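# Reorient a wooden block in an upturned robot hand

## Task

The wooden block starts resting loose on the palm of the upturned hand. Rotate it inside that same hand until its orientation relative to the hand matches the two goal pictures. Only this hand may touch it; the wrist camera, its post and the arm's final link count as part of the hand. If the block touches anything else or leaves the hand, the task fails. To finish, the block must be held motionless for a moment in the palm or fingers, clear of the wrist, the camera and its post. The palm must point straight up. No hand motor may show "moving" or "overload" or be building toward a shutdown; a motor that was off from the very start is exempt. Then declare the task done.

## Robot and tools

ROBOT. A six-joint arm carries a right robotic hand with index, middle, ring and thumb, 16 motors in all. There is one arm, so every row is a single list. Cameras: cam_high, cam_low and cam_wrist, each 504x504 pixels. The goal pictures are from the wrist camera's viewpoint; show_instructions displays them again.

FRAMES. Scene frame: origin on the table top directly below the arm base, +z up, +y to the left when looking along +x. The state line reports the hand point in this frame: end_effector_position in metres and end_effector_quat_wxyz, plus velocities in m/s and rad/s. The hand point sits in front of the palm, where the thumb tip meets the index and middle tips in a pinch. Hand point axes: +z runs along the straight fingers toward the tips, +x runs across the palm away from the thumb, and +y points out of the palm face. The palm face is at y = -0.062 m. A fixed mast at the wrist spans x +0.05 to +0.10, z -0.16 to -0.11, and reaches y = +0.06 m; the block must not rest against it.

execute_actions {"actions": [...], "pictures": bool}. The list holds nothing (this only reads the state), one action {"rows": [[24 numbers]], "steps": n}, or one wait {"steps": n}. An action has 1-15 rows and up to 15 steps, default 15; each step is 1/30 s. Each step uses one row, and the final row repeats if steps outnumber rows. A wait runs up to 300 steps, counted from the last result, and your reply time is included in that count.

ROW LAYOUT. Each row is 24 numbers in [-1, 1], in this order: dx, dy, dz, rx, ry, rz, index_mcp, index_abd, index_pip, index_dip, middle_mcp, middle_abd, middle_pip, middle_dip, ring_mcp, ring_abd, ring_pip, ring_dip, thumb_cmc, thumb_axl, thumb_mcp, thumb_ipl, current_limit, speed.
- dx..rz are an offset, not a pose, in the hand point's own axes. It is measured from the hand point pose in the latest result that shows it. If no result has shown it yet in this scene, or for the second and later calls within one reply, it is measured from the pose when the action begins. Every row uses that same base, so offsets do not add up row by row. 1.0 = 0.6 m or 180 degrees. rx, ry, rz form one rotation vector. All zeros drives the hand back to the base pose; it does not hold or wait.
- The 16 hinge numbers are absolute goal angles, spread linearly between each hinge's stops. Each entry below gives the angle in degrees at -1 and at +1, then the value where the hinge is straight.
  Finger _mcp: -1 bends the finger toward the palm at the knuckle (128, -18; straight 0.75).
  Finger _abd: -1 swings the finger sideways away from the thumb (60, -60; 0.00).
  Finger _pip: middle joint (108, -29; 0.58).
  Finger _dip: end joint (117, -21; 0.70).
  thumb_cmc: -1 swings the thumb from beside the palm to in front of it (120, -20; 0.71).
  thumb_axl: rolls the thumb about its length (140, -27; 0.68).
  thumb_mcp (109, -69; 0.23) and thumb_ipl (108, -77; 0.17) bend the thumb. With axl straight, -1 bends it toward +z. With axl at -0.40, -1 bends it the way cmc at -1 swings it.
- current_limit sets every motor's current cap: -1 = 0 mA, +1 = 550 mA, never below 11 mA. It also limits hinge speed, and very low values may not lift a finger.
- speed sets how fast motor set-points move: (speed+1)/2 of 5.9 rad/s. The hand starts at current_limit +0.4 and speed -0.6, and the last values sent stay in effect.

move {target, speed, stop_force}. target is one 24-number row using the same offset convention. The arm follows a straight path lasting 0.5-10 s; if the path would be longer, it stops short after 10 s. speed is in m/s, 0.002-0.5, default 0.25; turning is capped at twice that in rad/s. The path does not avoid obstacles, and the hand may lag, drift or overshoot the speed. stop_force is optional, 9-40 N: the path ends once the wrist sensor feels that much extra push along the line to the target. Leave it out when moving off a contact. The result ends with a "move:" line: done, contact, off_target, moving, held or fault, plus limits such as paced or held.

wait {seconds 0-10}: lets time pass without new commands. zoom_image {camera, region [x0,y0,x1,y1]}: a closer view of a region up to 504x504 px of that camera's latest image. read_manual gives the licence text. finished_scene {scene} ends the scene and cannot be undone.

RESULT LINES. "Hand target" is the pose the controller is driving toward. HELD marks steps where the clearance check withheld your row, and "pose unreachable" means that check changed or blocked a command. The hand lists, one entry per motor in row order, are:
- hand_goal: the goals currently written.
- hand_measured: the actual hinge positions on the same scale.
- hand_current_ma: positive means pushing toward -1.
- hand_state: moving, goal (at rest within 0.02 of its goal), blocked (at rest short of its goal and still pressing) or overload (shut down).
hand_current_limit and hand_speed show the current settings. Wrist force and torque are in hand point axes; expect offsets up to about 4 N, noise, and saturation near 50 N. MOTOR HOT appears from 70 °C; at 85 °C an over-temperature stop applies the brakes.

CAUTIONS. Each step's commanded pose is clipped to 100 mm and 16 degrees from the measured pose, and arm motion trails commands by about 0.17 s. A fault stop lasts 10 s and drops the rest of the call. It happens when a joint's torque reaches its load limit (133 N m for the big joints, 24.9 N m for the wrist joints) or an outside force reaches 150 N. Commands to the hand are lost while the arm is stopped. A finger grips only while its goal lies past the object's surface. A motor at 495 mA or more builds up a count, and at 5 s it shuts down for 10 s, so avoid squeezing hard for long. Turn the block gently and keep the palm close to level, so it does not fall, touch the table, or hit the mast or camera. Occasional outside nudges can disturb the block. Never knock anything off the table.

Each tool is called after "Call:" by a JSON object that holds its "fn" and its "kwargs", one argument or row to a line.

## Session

Call:
{"fn": "show_instructions", "kwargs": {

}}

Call:
{"fn": "execute_actions", "kwargs": {
  "actions": []
}}

Reference images for this scene: goal picture from the wrist camera place, goal picture looking into the palm.

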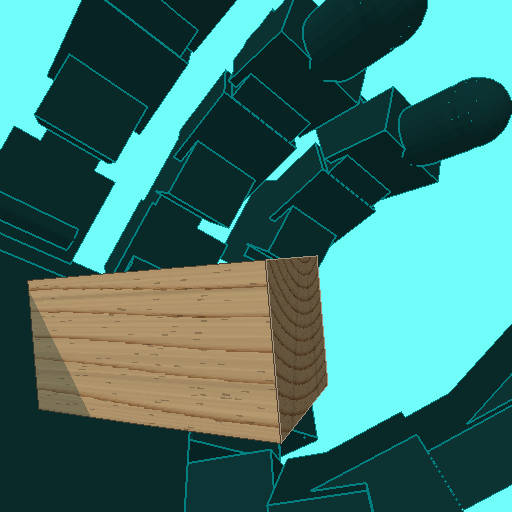

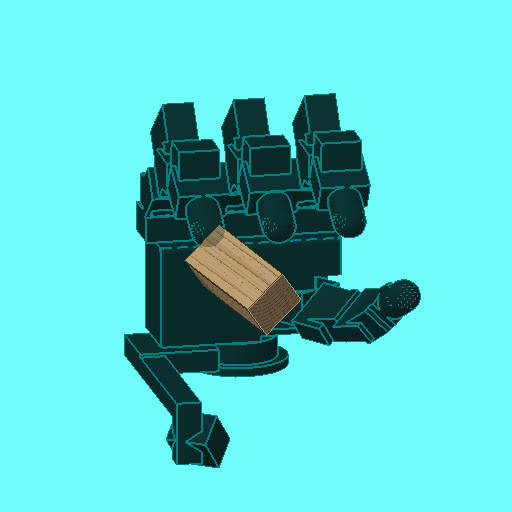

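Scene clock: 0.00 s of 4800.00 s.
end_effector_position=(+0.6158, +0.0446, +0.5061) hand_goal=(+0.046, +0.000, -0.008, +0.280, +0.046, +0.000, -0.008, +0.280, +0.046, +0.000, -0.008, +0.280, -0.104, +0.266, +0.032, -0.018) hand_measured=(+0.060, +0.000, -0.006, +0.282, +0.064, +0.000, -0.006, +0.282, +0.062, +0.000, -0.006, +0.282, -0.092, +0.270, +0.034, -0.016) hand_current_ma=(+82, +0, +13, +13, +92, +0, +15, +12, +84, +0, +13, +12, +65, +25, +11, +11) hand_state=(goal, goal, goal, goal, goal, goal, goal, goal, goal, goal, goal, goal, goal, goal, goal, goal) hand_current_limit=0.40 hand_speed=-0.60 end_effector_quat_wxyz=(+0.505, +0.475, +0.517, +0.501) end_effector_velocity=(-0.000, +0.000, -0.000) end_effector_angular_velocity=(-0.000, +0.000, +0.001)
Joint positions: [-0.159 -1.168  2.198 -4.185 -1.324 -0.042]
Joint velocities: [ 0.001  0.     0.    -0.     0.    -0.   ]
Motor temperatures (°C, as the motors report them): [29 28 28 36 35 33]
Wrist force (N, on the end effector, along its own x y z axes, offset not removed): no reading
Wrist torque (N m, same axes, about the end effector's origin, offset not removed): no reading
Hand target: +0.616, +0.045, +0.506; +0.505, +0.475, +0.517, +0.501

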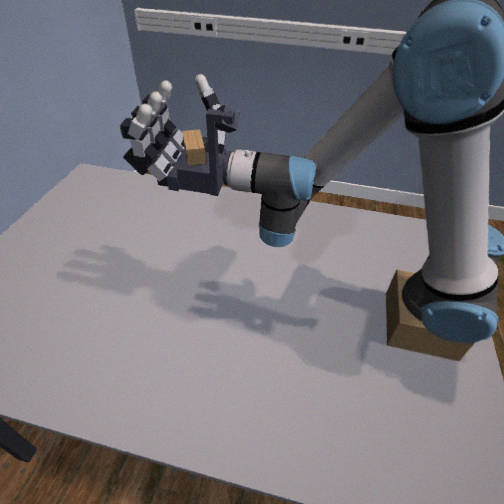

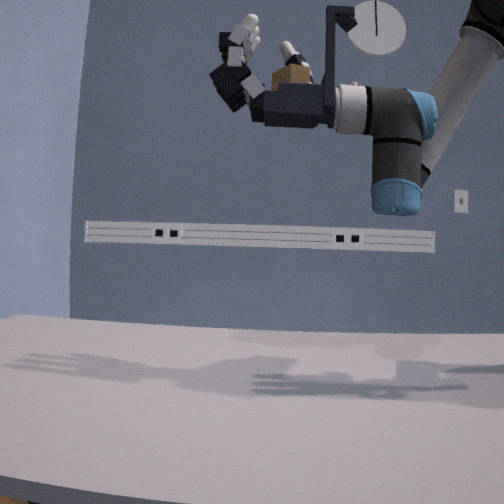

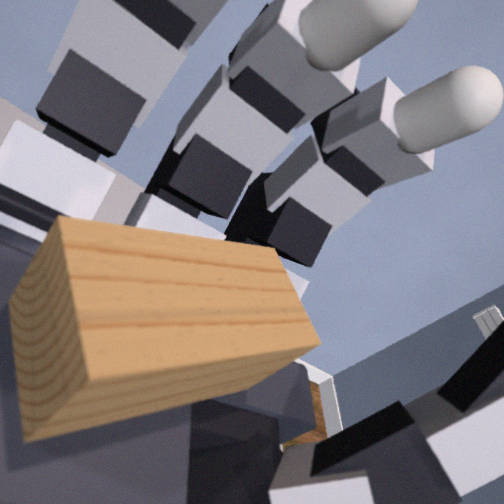

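Call:
{"fn": "move", "kwargs": {
  "target": [0,0,0,0,0,0.015,0.5,0,-0.88,-0.39,0.6,0,0,0.28,0.6,0,0,0.28,0.75,0.68,0.23,0.17,0.5,-0.5]
}}

Call:
{"fn": "move", "kwargs": {
  "target": [0,0,0,0,0,0,0,0,-0.88,-0.3,0.6,0,0,0.28,0.6,0,0,0.28,0.75,0.68,0.23,0.17,0.5,-0.7]
}}

Call:
{"fn": "move", "kwargs": {
  "target": [0,0,0,0,0,0,-0.25,0,-0.82,-0.1,0.6,0,0,0.28,0.6,0,0,0.28,0.75,0.68,0.23,0.17,0.5,-0.8]
}}

Call:
{"fn": "zoom_image", "kwargs": {
  "camera": "cam_high",
  "region": [110,60,270,220]
}}

Scene clock: 13.83 s of 4800.00 s.
end_effector_position=(+0.6158, +0.0446, +0.5061) hand_goal=(+0.500, +0.000, -0.880, -0.390, +0.600, +0.000, +0.000, +0.280, +0.600, +0.000, +0.000, +0.280, +0.750, +0.680, +0.230, +0.170) hand_measured=(+0.506, +0.000, -0.878, -0.388, +0.610, +0.000, +0.000, +0.282, +0.608, +0.000, +0.000, +0.282, +0.760, +0.678, +0.230, +0.168) hand_current_ma=(+31, +0, +6, +11, +52, +0, -3, +12, +47, +0, -2, +12, +51, -14, -7, -12) hand_state=(goal, goal, goal, goal, goal, goal, goal, goal, goal, goal, goal, goal, goal, goal, goal, goal) hand_current_limit=0.50 hand_speed=-0.50 end_effector_quat_wxyz=(+0.493, +0.487, +0.506, +0.513) end_effector_velocity=(+0.000, +0.000, +0.000) end_effector_angular_velocity=(+0.002, -0.001, +0.000)
Joint positions: [-0.148 -1.17   2.196 -4.182 -1.335  0.005]
Joint velocities: [ 0.001 -0.    -0.001  0.001 -0.     0.002]
Motor temperatures (°C, as the motors report them): [29 28 28 36 35 33]
Wrist force (N, on the end effector, along its own x y z axes, offset not removed): [-3.3 -1.7 -0.3]
Wrist torque (N m, same axes, about the end effector's origin, offset not removed): [-0.29 0.28 -0.12]
Hand target: +0.616, +0.045, +0.506; +0.493, +0.487, +0.506, +0.513
Off the commanded pose: 0.000 m, 0 deg.
After step 90, 9.80 s passed at rest.
move: done

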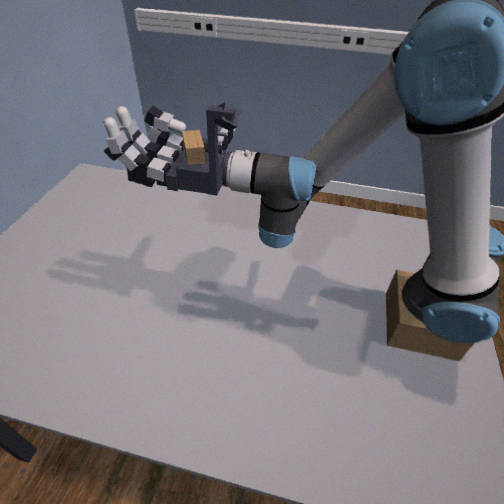

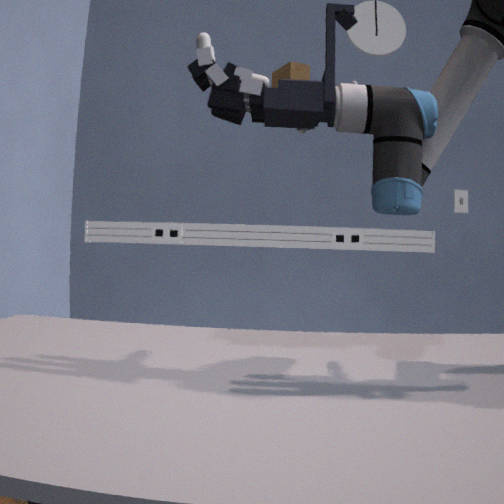

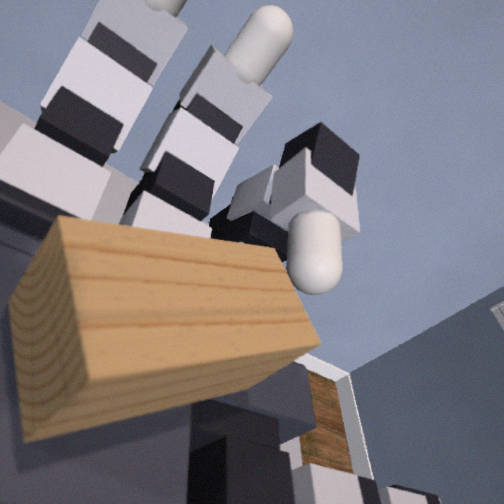

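Scene clock: 14.83 s of 4800.00 s.
end_effector_position=(+0.6158, +0.0446, +0.5061) hand_goal=(+0.000, +0.000, -0.880, -0.300, +0.600, +0.000, +0.000, +0.280, +0.600, +0.000, +0.000, +0.280, +0.750, +0.680, +0.230, +0.170) hand_measured=(+0.010, +0.000, -0.880, -0.304, +0.610, +0.000, +0.000, +0.282, +0.608, +0.000, +0.000, +0.282, +0.760, +0.678, +0.230, +0.168) hand_current_ma=(+51, +0, +0, -20, +52, +0, -3, +12, +47, +0, -2, +12, +51, -14, -7, -12) hand_state=(goal, goal, goal, goal, goal, goal, goal, goal, goal, goal, goal, goal, goal, goal, goal, goal) hand_current_limit=0.50 hand_speed=-0.70 end_effector_quat_wxyz=(+0.493, +0.487, +0.506, +0.513) end_effector_velocity=(-0.000, +0.001, -0.001) end_effector_angular_velocity=(-0.000, +0.001, +0.001)
Joint positions: [-0.148 -1.17   2.196 -4.182 -1.335  0.005]
Joint velocities: [ 0.001 -0.     0.002 -0.     0.    -0.   ]
Motor temperatures (°C, as the motors report them): [29 28 28 36 35 33]
Wrist force (N, on the end effector, along its own x y z axes, offset not removed): [-2.3 -1.3 -1.1]
Wrist torque (N m, same axes, about the end effector's origin, offset not removed): [-0.15 0.19 0.00]
Hand target: +0.616, +0.045, +0.506; +0.493, +0.487, +0.506, +0.513
Off the commanded pose: 0.000 m, 0 deg.
move: done

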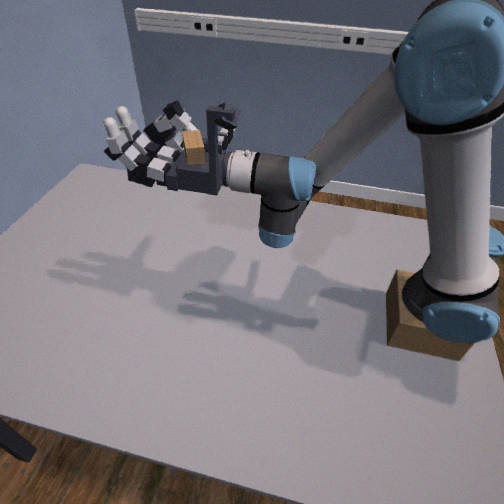

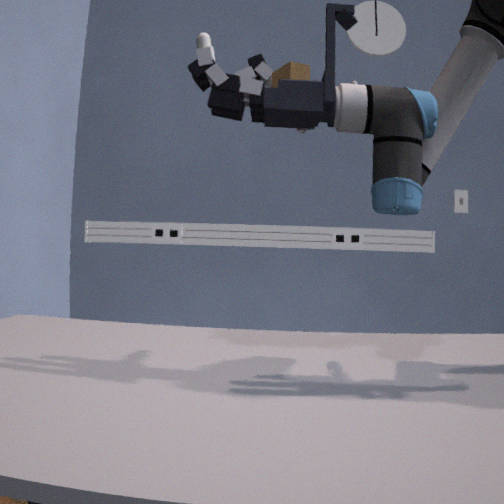

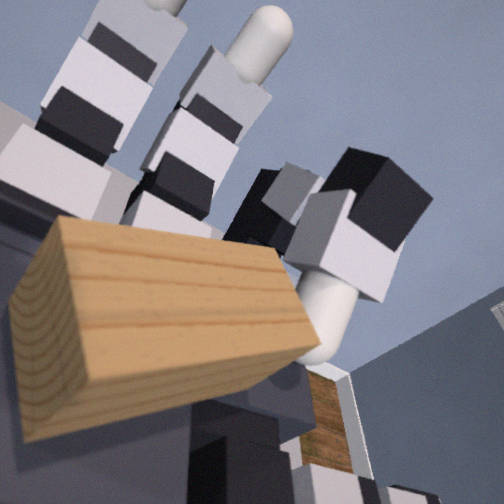

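Scene clock: 15.63 s of 4800.00 s.
end_effector_position=(+0.6158, +0.0446, +0.5061) hand_goal=(-0.250, +0.000, -0.820, -0.100, +0.600, +0.000, +0.000, +0.280, +0.600, +0.000, +0.000, +0.280, +0.750, +0.680, +0.230, +0.170) hand_measured=(-0.246, +0.000, -0.828, -0.104, +0.610, +0.000, +0.000, +0.282, +0.608, +0.000, +0.000, +0.282, +0.760, +0.678, +0.230, +0.168) hand_current_ma=(+21, +0, -44, -20, +52, +0, -3, +12, +47, +0, -2, +12, +51, -14, -7, -12) hand_state=(goal, goal, goal, goal, goal, goal, goal, goal, goal, goal, goal, goal, goal, goal, goal, goal) hand_current_limit=0.50 hand_speed=-0.80 end_effector_quat_wxyz=(+0.493, +0.487, +0.506, +0.513) end_effector_velocity=(+0.000, +0.000, -0.001) end_effector_angular_velocity=(+0.000, +0.002, +0.000)
Joint positions: [-0.148 -1.17   2.196 -4.182 -1.335  0.005]
Joint velocities: [0.    0.001 0.    0.001 0.    0.   ]
Motor temperatures (°C, as the motors report them): [29 28 28 36 35 33]
Wrist force (N, on the end effector, along its own x y z axes, offset not removed): [-1.8 -1.5 -0.7]
Wrist torque (N m, same axes, about the end effector's origin, offset not removed): [-0.26 0.10 -0.10]
Hand target: +0.616, +0.045, +0.506; +0.493, +0.487, +0.506, +0.513
Off the commanded pose: 0.000 m, 0 deg.
move: done

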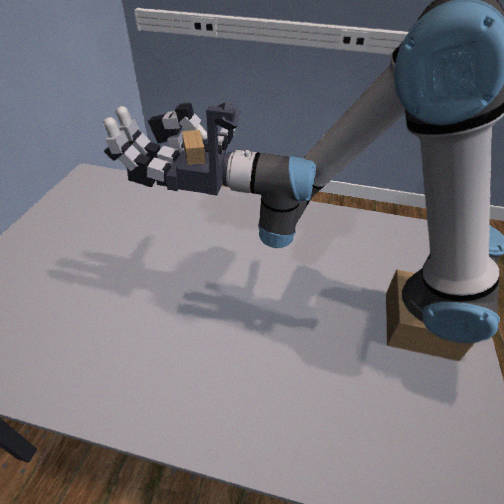

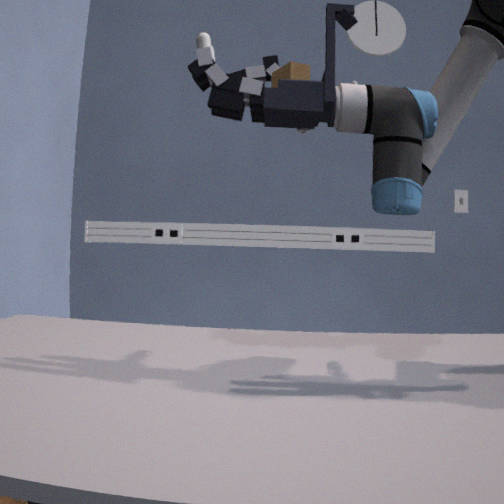

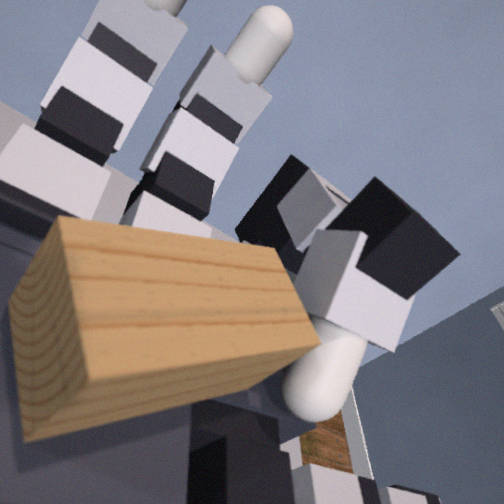

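Region (110, 60, 270, 220) of cam_high's 504x504 image, scaled by 3.150, with more detail than that image has.

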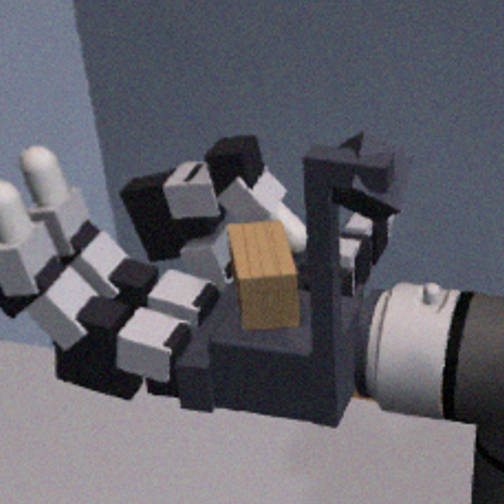

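Call:
{"fn": "move", "kwargs": {
  "target": [0,0,0,0,0,0,-0.05,0,-0.88,-0.3,0.6,0,0,0.28,-0.15,0.15,-0.85,-0.2,0.75,0.68,0.23,0.17,0.5,-0.5]
}}

Call:
{"fn": "move", "kwargs": {
  "target": [0,0,0,0,0,0,-0.05,0.45,-0.88,-0.3,0.6,0,0,0.28,-0.15,-0.6,-0.85,-0.2,0.75,0.68,0.23,0.17,0.5,-0.7]
}}

Call:
{"fn": "zoom_image", "kwargs": {
  "camera": "cam_high",
  "region": [110,60,270,220]
}}

Scene clock: 22.63 s of 4800.00 s.
end_effector_position=(+0.6158, +0.0446, +0.5061) hand_goal=(-0.050, +0.000, -0.880, -0.300, +0.600, +0.000, +0.000, +0.280, -0.150, +0.150, -0.850, -0.200, +0.750, +0.680, +0.230, +0.170) hand_measured=(-0.050, +0.000, -0.880, -0.298, +0.610, +0.000, +0.000, +0.282, -0.142, +0.146, -0.850, -0.198, +0.760, +0.678, +0.230, +0.168) hand_current_ma=(+1, +0, +0, +13, +52, +0, -3, +12, +40, -14, +0, +11, +51, -14, -7, -12) hand_state=(goal, goal, goal, goal, goal, goal, goal, goal, goal, goal, goal, goal, goal, goal, goal, goal) hand_current_limit=0.50 hand_speed=-0.50 end_effector_quat_wxyz=(+0.493, +0.487, +0.506, +0.513) end_effector_velocity=(+0.000, +0.000, +0.000) end_effector_angular_velocity=(-0.000, -0.000, +0.000)
Joint positions: [-0.148 -1.17   2.196 -4.182 -1.335  0.005]
Joint velocities: [ 0.     0.    -0.001  0.001  0.    -0.   ]
Motor temperatures (°C, as the motors report them): [29 28 28 36 35 33]
Wrist force (N, on the end effector, along its own x y z axes, offset not removed): [-2.0 -1.3 -1.6]
Wrist torque (N m, same axes, about the end effector's origin, offset not removed): [-0.17 0.08 0.06]
Hand target: +0.616, +0.045, +0.506; +0.493, +0.487, +0.506, +0.513
Off the commanded pose: 0.000 m, 0 deg.
After step 90, 2.87 s passed at rest.
move: done

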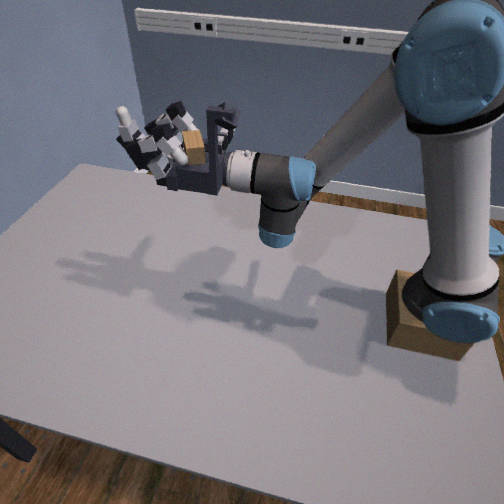

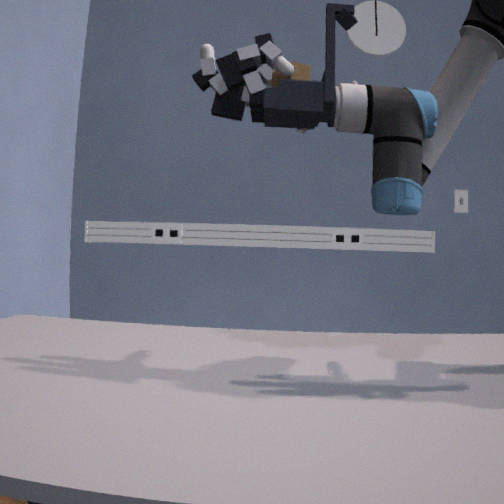

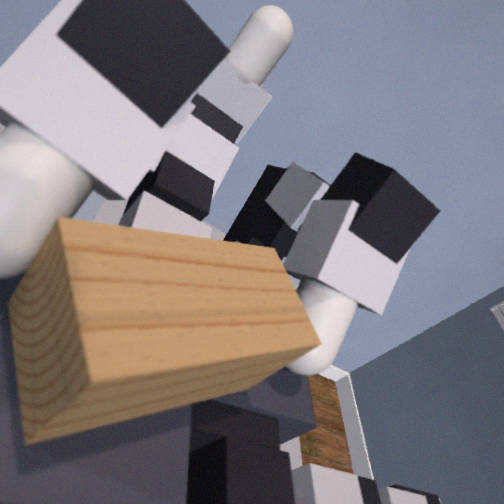

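Scene clock: 23.80 s of 4800.00 s.
end_effector_position=(+0.6158, +0.0446, +0.5061) hand_goal=(-0.050, +0.450, -0.880, -0.300, +0.600, +0.000, +0.000, +0.280, -0.150, -0.600, -0.850, -0.200, +0.750, +0.680, +0.230, +0.170) hand_measured=(-0.050, +0.446, -0.880, -0.298, +0.610, +0.000, +0.000, +0.282, -0.144, -0.596, -0.850, -0.198, +0.760, +0.678, +0.230, +0.168) hand_current_ma=(+1, -15, -4, +9, +52, +0, -3, +12, +32, +15, -2, +11, +51, -14, -7, -12) hand_state=(goal, goal, goal, goal, goal, goal, goal, goal, goal, goal, goal, goal, goal, goal, goal, goal) hand_current_limit=0.50 hand_speed=-0.70 end_effector_quat_wxyz=(+0.493, +0.487, +0.506, +0.513) end_effector_velocity=(-0.000, +0.000, -0.000) end_effector_angular_velocity=(+0.000, +0.000, -0.000)
Joint positions: [-0.148 -1.17   2.196 -4.182 -1.335  0.005]
Joint velocities: [ 0.     0.     0.001 -0.001 -0.     0.   ]
Motor temperatures (°C, as the motors report them): [29 28 28 36 35 33]
Wrist force (N, on the end effector, along its own x y z axes, offset not removed): [-2.7 -0.4 -1.4]
Wrist torque (N m, same axes, about the end effector's origin, offset not removed): [-0.18 0.12 -0.05]
Hand target: +0.616, +0.045, +0.506; +0.493, +0.487, +0.506, +0.513
Off the commanded pose: 0.000 m, 0 deg.
move: done

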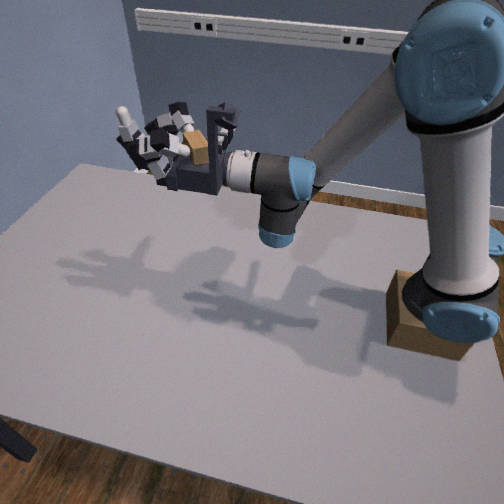

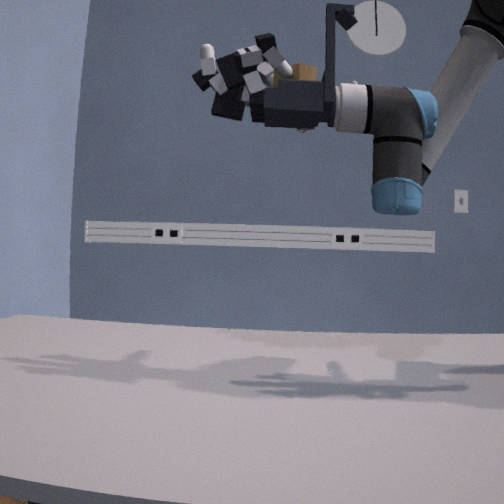

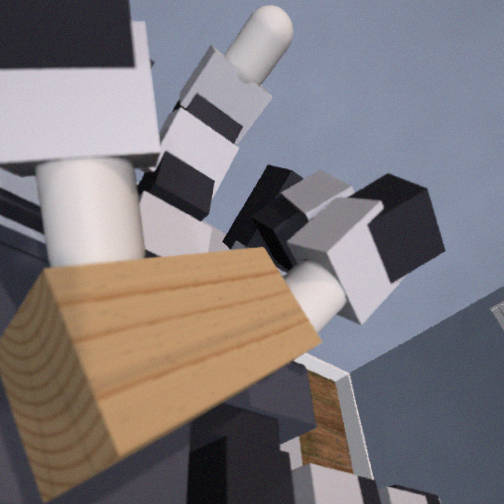

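Region (110, 60, 270, 220) of cam_high's 504x504 image, scaled by 3.150, with more detail than that image has.

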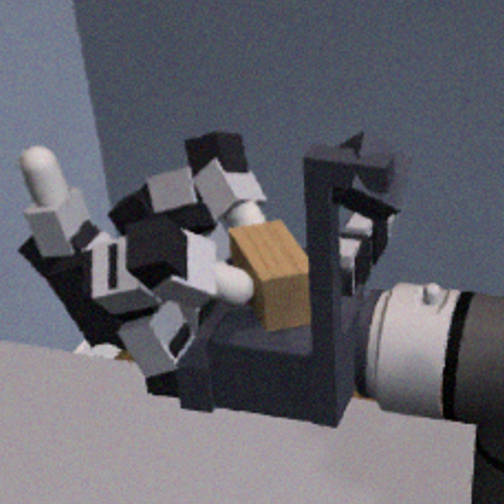

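Call:
{"fn": "move", "kwargs": {
  "target": [0,0,0,0,0,0,0.75,0,-0.5,0.5,0.75,0,-0.5,0.5,0.75,0,-0.5,0.5,0.3,0.68,-0.55,0.1,0.5,-0.5]
}}

Call:
{"fn": "move", "kwargs": {
  "target": [0,0,0,0.17,0,0.04,0.75,0,-0.5,0.5,0.75,0,-0.5,0.5,0.75,0,-0.5,0.5,0.3,0.68,-0.55,0.1,0.5,-0.5],
  "speed": 0.1
}}

Scene clock: 31.00 s of 4800.00 s.
end_effector_position=(+0.6158, +0.0446, +0.5061) hand_goal=(+0.750, +0.000, -0.500, +0.500, +0.750, +0.000, -0.500, +0.500, +0.750, +0.000, -0.500, +0.500, +0.300, +0.680, -0.550, +0.100) hand_measured=(+0.758, +0.004, -0.502, +0.498, +0.760, +0.000, -0.494, +0.498, +0.758, -0.004, -0.502, +0.498, +0.316, +0.682, -0.550, +0.102) hand_current_ma=(+40, +14, -8, -15, +52, +0, +28, -13, +42, -16, -8, -14, +85, +18, -3, +8) hand_state=(goal, goal, goal, goal, goal, goal, goal, goal, goal, goal, goal, goal, goal, goal, goal, goal) hand_current_limit=0.50 hand_speed=-0.50 end_effector_quat_wxyz=(+0.493, +0.487, +0.506, +0.513) end_effector_velocity=(-0.000, -0.000, +0.000) end_effector_angular_velocity=(-0.001, -0.001, -0.001)
Joint positions: [-0.148 -1.17   2.196 -4.182 -1.335  0.005]
Joint velocities: [-0.001 -0.     0.    -0.001  0.    -0.   ]
Motor temperatures (°C, as the motors report them): [29 28 28 36 35 33]
Wrist force (N, on the end effector, along its own x y z axes, offset not removed): [-1.3 -0.3 -2.0]
Wrist torque (N m, same axes, about the end effector's origin, offset not removed): [0.13 -0.04 0.03]
Hand target: +0.616, +0.045, +0.506; +0.493, +0.487, +0.506, +0.513
Off the commanded pose: 0.000 m, 0 deg.
After step 90, 3.07 s passed at rest.
move: done

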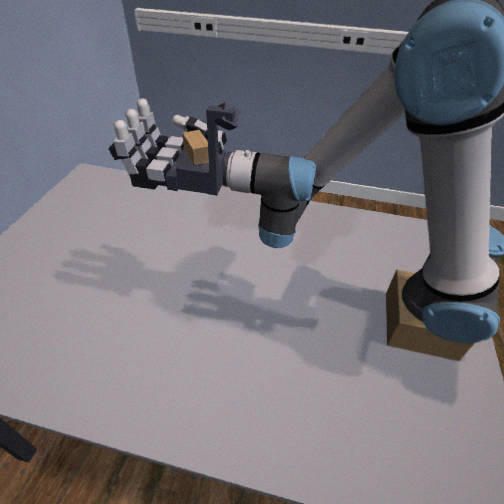

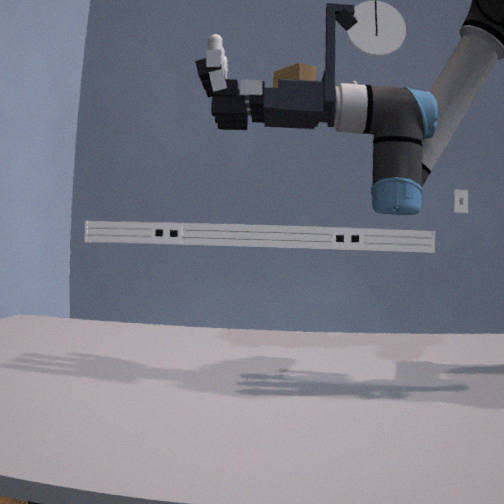

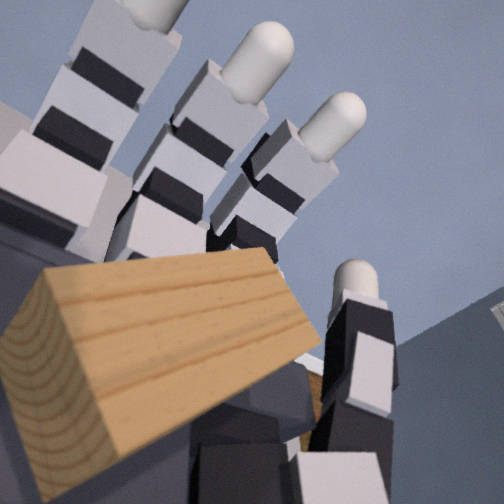

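Scene clock: 34.17 s of 4800.00 s.
end_effector_position=(+0.6154, +0.0447, +0.5058) hand_goal=(+0.750, +0.000, -0.500, +0.500, +0.750, +0.000, -0.500, +0.500, +0.750, +0.000, -0.500, +0.500, +0.300, +0.680, -0.550, +0.100) hand_measured=(+0.760, +0.004, -0.500, +0.498, +0.762, +0.000, -0.494, +0.498, +0.758, -0.004, -0.500, +0.498, +0.314, +0.682, -0.550, +0.102) hand_current_ma=(+52, +14, -1, -13, +59, +0, +27, -12, +45, -14, -2, -12, +79, +20, -5, +8) hand_state=(goal, goal, goal, goal, goal, goal, goal, goal, goal, goal, goal, goal, goal, goal, goal, goal) hand_current_limit=0.50 hand_speed=-0.50 end_effector_quat_wxyz=(+0.316, +0.630, +0.591, +0.392) end_effector_velocity=(+0.000, -0.000, +0.000) end_effector_angular_velocity=(+0.003, +0.018, +0.000)
Joint positions: [-0.149 -1.613  2.221 -3.217 -1.333  0.001]
Joint velocities: [-0.001 -0.01  -0.007  0.036  0.    -0.001]
Motor temperatures (°C, as the motors report them): [29 28 28 36 35 33]
Wrist force (N, on the end effector, along its own x y z axes, offset not removed): [-0.8 -0.8 -0.4]
Wrist torque (N m, same axes, about the end effector's origin, offset not removed): [0.02 -0.07 0.13]
Hand target: +0.615, +0.045, +0.506; +0.315, +0.631, +0.592, +0.391
Off the commanded pose: 0.000 m, 0 deg.
move: done

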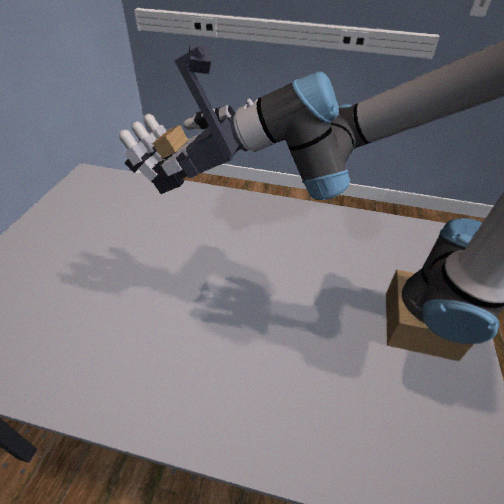

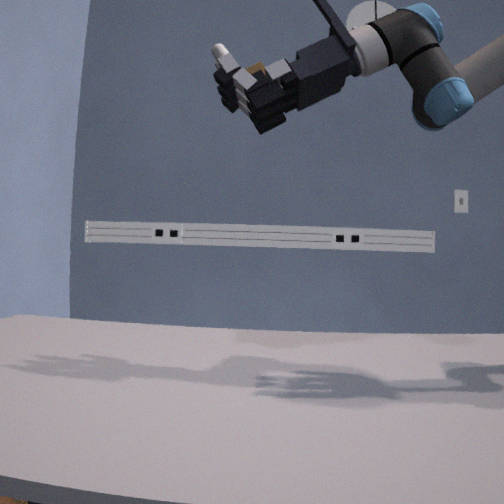

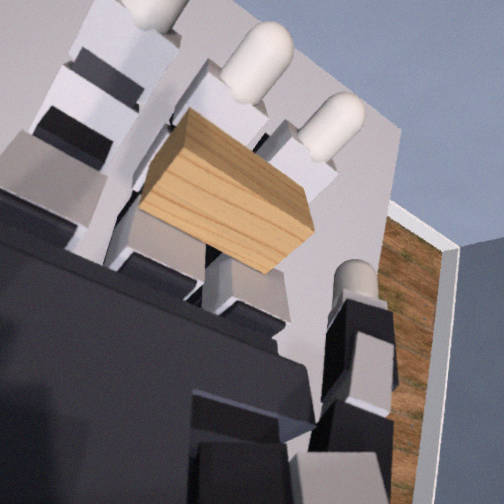

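Ideal. Raise index and ring, lower middle, while still tilted.

Call:
{"fn": "move", "kwargs": {
  "target": [0,0,0,0,0,0,0.35,0,-0.3,0.5,0.95,0,-0.6,0.5,0.4,0,-0.3,0.5,0.2,0.68,-0.5,0.1,0.6,-0.85]
}}

Call:
{"fn": "zoom_image", "kwargs": {
  "camera": "cam_high",
  "region": [100,60,260,220]
}}

Scene clock: 39.00 s of 4800.00 s.
end_effector_position=(+0.6154, +0.0446, +0.5058) hand_goal=(+0.350, +0.000, -0.300, +0.500, +0.950, +0.000, -0.600, +0.500, +0.400, +0.000, -0.300, +0.500, +0.200, +0.680, -0.500, +0.100) hand_measured=(+0.376, +0.004, -0.300, +0.498, +0.958, +0.000, -0.590, +0.498, +0.426, -0.004, -0.300, +0.498, +0.214, +0.682, -0.508, +0.102) hand_current_ma=(+147, +14, -1, -13, +43, +0, +46, -12, +143, -13, -2, -12, +80, +20, -56, +8) hand_state=(blocked, goal, goal, goal, goal, goal, goal, goal, blocked, goal, goal, goal, goal, goal, goal, goal) hand_current_limit=0.60 hand_speed=-0.85 end_effector_quat_wxyz=(+0.316, +0.630, +0.591, +0.392) end_effector_velocity=(+0.000, -0.000, +0.000) end_effector_angular_velocity=(-0.001, -0.001, -0.000)
Joint positions: [-0.149 -1.613  2.221 -3.217 -1.333  0.001]
Joint velocities: [-0.     0.001 -0.001 -0.001 -0.    -0.   ]
Motor temperatures (°C, as the motors report them): [29 28 28 36 35 33]
Wrist force (N, on the end effector, along its own x y z axes, offset not removed): [-1.5 0.2 0.2]
Wrist torque (N m, same axes, about the end effector's origin, offset not removed): [0.09 0.01 0.02]
Hand target: +0.615, +0.045, +0.506; +0.316, +0.630, +0.591, +0.392
Off the commanded pose: 0.000 m, 0 deg.
After step 90, 0.43 s passed at rest.
move: done

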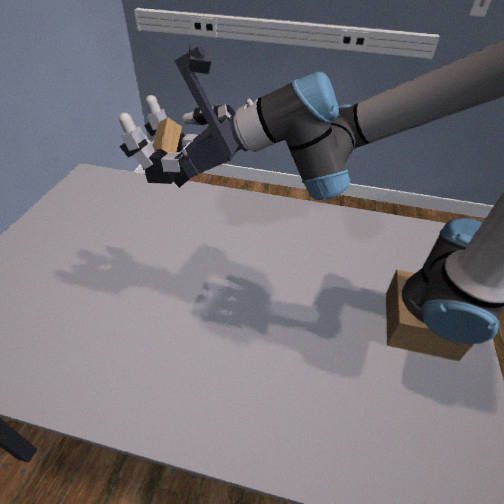

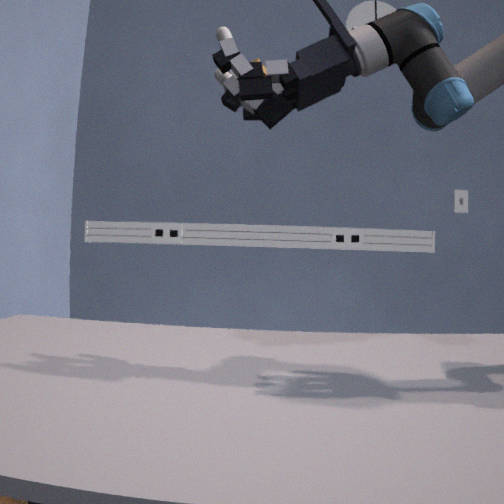

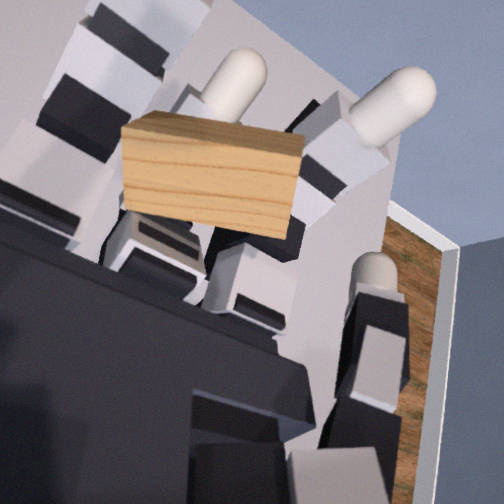

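Region (100, 60, 260, 220) of cam_high's 504x504 image, scaled by 3.150, with more detail than that image has.

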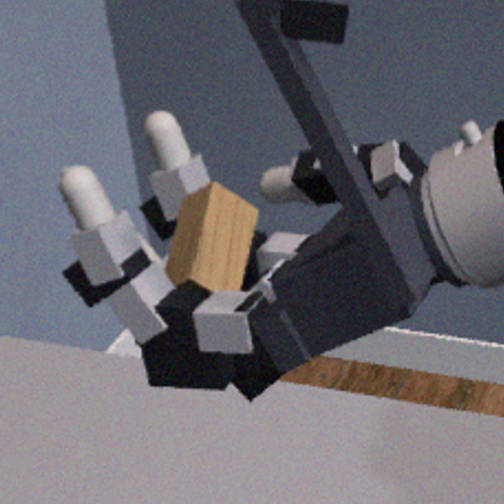

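Call:
{"fn": "move", "kwargs": {
  "target": [0,0,0,0,0,0,0.12,-0.1,0,0.5,1,0,-0.6,0.5,0.3,0,-0.2,0.5,-0.5,0.55,-0.3,-0.3,0.6,-0.85]
}}

Call:
{"fn": "zoom_image", "kwargs": {
  "camera": "cam_high",
  "region": [100,60,260,220]
}}

Scene clock: 46.40 s of 4800.00 s.
end_effector_position=(+0.6154, +0.0446, +0.5058) hand_goal=(+0.120, -0.100, +0.000, +0.500, +1.000, +0.000, -0.600, +0.500, +0.300, +0.000, -0.200, +0.500, -0.500, +0.550, -0.300, -0.300) hand_measured=(+0.144, -0.096, +0.000, +0.498, +1.000, +0.000, -0.590, +0.498, +0.326, -0.002, -0.200, +0.498, -0.496, +0.554, -0.310, -0.300) hand_current_ma=(+132, +18, -4, -13, +1, +0, +46, -11, +137, -12, -4, -12, +26, +31, -70, +5) hand_state=(blocked, goal, goal, goal, goal, goal, goal, goal, blocked, goal, goal, goal, goal, goal, goal, goal) hand_current_limit=0.60 hand_speed=-0.85 end_effector_quat_wxyz=(+0.316, +0.630, +0.591, +0.392) end_effector_velocity=(+0.000, -0.000, +0.001) end_effector_angular_velocity=(-0.000, -0.001, -0.001)
Joint positions: [-0.149 -1.613  2.221 -3.217 -1.333  0.001]
Joint velocities: [-0.001 -0.    -0.001  0.    -0.     0.   ]
Motor temperatures (°C, as the motors report them): [29 28 28 36 35 33]
Wrist force (N, on the end effector, along its own x y z axes, offset not removed): [-0.8 -1.6 0.5]
Wrist torque (N m, same axes, about the end effector's origin, offset not removed): [-0.26 -0.06 -0.03]
Hand target: +0.615, +0.045, +0.506; +0.316, +0.630, +0.591, +0.392
Off the commanded pose: 0.000 m, 0 deg.
After step 90, 2.20 s passed at rest.
move: done

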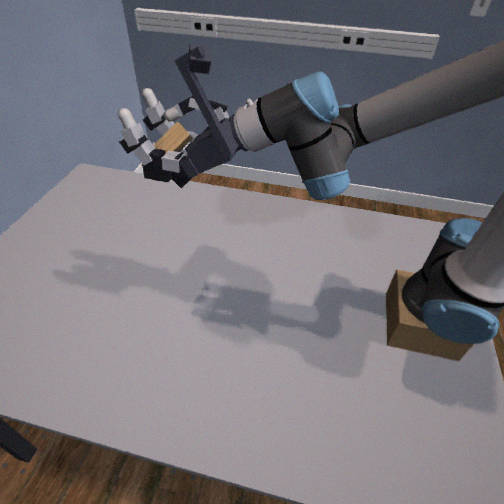

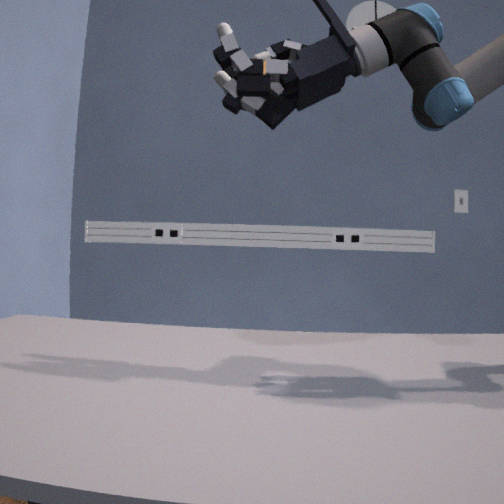

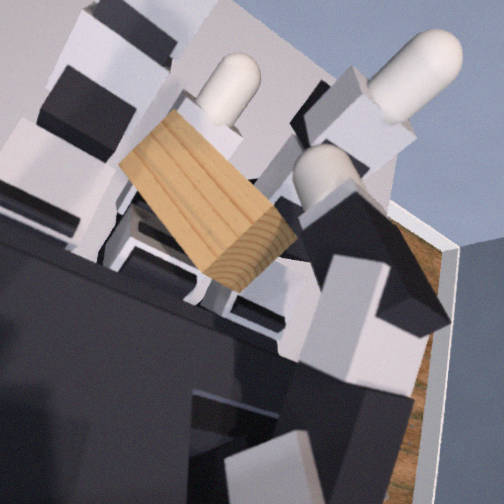

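Region (100, 60, 260, 220) of cam_high's 504x504 image, scaled by 3.150, with more detail than that image has.

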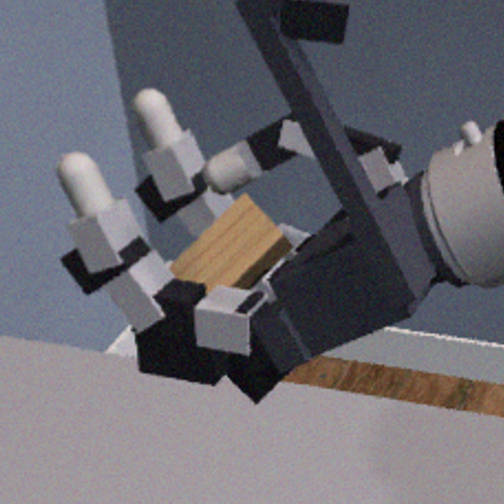

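Call:
{"fn": "move", "kwargs": {
  "target": [0,0,0,0,0,0,0.12,-0.1,0,0.5,1,0,-0.6,0.5,0.3,0,-0.2,0.5,-0.57,0.55,0.35,-0.98,0.6,-0.6]
}}

Call:
{"fn": "move", "kwargs": {
  "target": [0,0,0,0,0,0,0.12,-0.1,0,0.5,1,0,-0.6,0.5,0.3,0,-0.2,0.5,-0.57,0.5,-0.2,-0.98,0.6,-0.7]
}}

Call:
{"fn": "zoom_image", "kwargs": {
  "camera": "cam_high",
  "region": [100,60,260,220]
}}

Scene clock: 57.83 s of 4800.00 s.
end_effector_position=(+0.6154, +0.0446, +0.5058) hand_goal=(+0.120, -0.100, +0.000, +0.500, +1.000, +0.000, -0.600, +0.500, +0.300, +0.000, -0.200, +0.500, -0.570, +0.550, +0.350, -0.980) hand_measured=(+0.144, -0.096, +0.000, +0.498, +1.000, +0.000, -0.590, +0.498, +0.326, -0.002, -0.200, +0.498, -0.566, +0.552, +0.342, -0.980) hand_current_ma=(+132, +18, -4, -13, +1, +0, +46, -11, +137, -12, -4, -12, +21, +16, -49, +5) hand_state=(blocked, goal, goal, goal, goal, goal, goal, goal, blocked, goal, goal, goal, goal, goal, goal, goal) hand_current_limit=0.60 hand_speed=-0.60 end_effector_quat_wxyz=(+0.316, +0.630, +0.591, +0.392) end_effector_velocity=(+0.000, +0.000, +0.000) end_effector_angular_velocity=(-0.001, -0.000, +0.001)
Joint positions: [-0.149 -1.613  2.221 -3.217 -1.333  0.001]
Joint velocities: [ 0.     0.001 -0.    -0.     0.    -0.001]
Motor temperatures (°C, as the motors report them): [29 28 28 36 35 33]
Wrist force (N, on the end effector, along its own x y z axes, offset not removed): [-0.6 0.3 0.0]
Wrist torque (N m, same axes, about the end effector's origin, offset not removed): [0.12 -0.15 0.20]
Hand target: +0.615, +0.045, +0.506; +0.316, +0.630, +0.591, +0.392
Off the commanded pose: 0.000 m, 0 deg.
After step 90, 7.23 s passed at rest.
move: done

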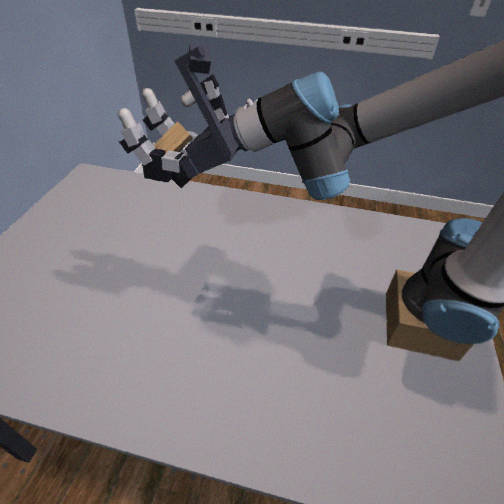

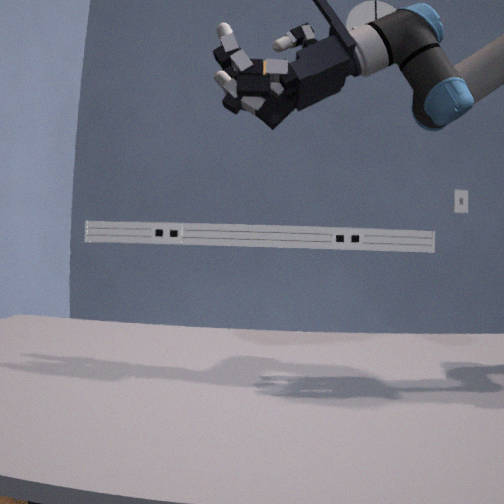

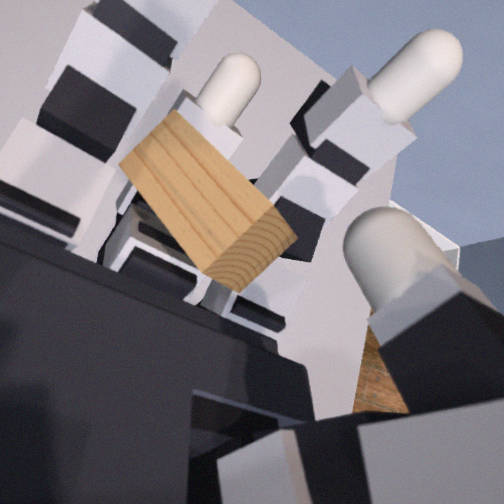

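Scene clock: 59.03 s of 4800.00 s.
end_effector_position=(+0.6154, +0.0446, +0.5058) hand_goal=(+0.120, -0.100, +0.000, +0.500, +1.000, +0.000, -0.600, +0.500, +0.300, +0.000, -0.200, +0.500, -0.570, +0.500, -0.200, -0.980) hand_measured=(+0.144, -0.096, +0.000, +0.498, +1.000, +0.000, -0.590, +0.498, +0.326, -0.002, -0.200, +0.498, -0.566, +0.500, -0.178, -0.980) hand_current_ma=(+132, +18, -4, -13, +1, +0, +46, -11, +137, -12, -4, -12, +24, +6, +141, +5) hand_state=(blocked, goal, goal, goal, goal, goal, goal, goal, blocked, goal, goal, goal, goal, goal, blocked, goal) hand_current_limit=0.60 hand_speed=-0.70 end_effector_quat_wxyz=(+0.316, +0.630, +0.591, +0.392) end_effector_velocity=(+0.000, -0.000, +0.001) end_effector_angular_velocity=(-0.001, -0.001, -0.000)
Joint positions: [-0.149 -1.613  2.221 -3.217 -1.333  0.001]
Joint velocities: [-0.     0.    -0.001 -0.    -0.    -0.   ]
Motor temperatures (°C, as the motors report them): [29 28 28 36 35 33]
Wrist force (N, on the end effector, along its own x y z axes, offset not removed): [-0.3 -1.5 -0.8]
Wrist torque (N m, same axes, about the end effector's origin, offset not removed): [-0.10 -0.15 0.08]
Hand target: +0.615, +0.045, +0.506; +0.316, +0.630, +0.591, +0.392
Off the commanded pose: 0.000 m, 0 deg.
move: done

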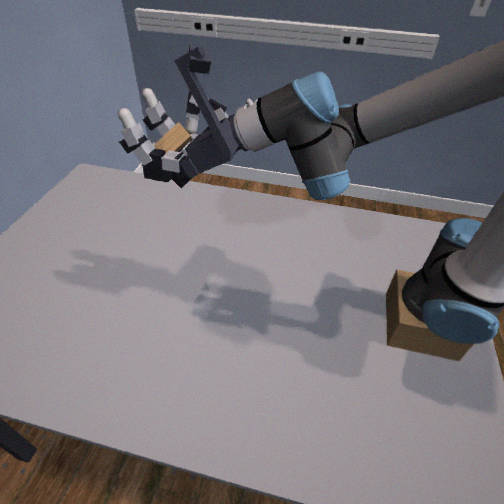

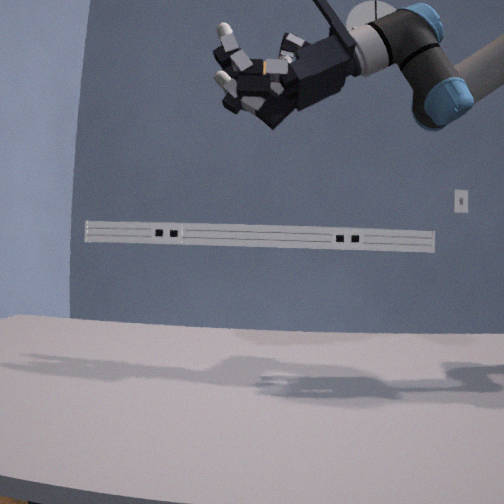

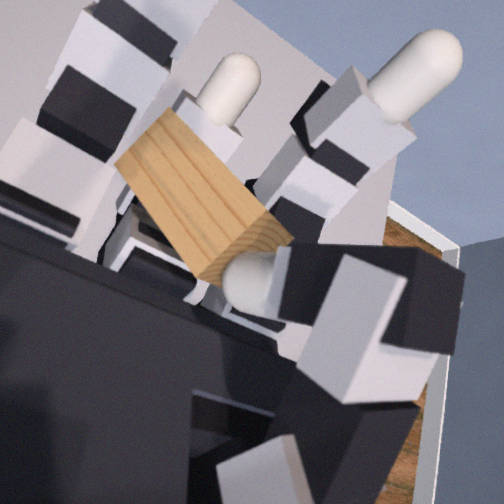

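Region (100, 60, 260, 220) of cam_high's 504x504 image, scaled by 3.150, with more detail than that image has.

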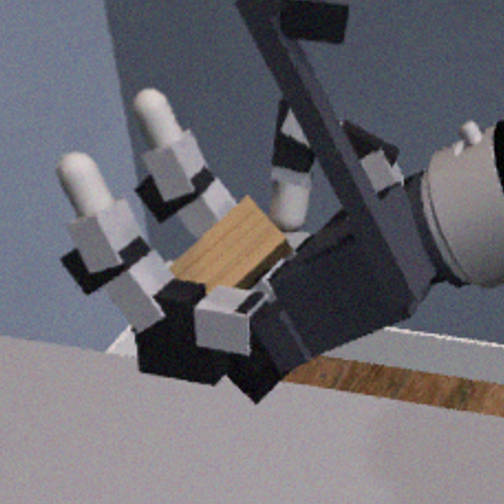

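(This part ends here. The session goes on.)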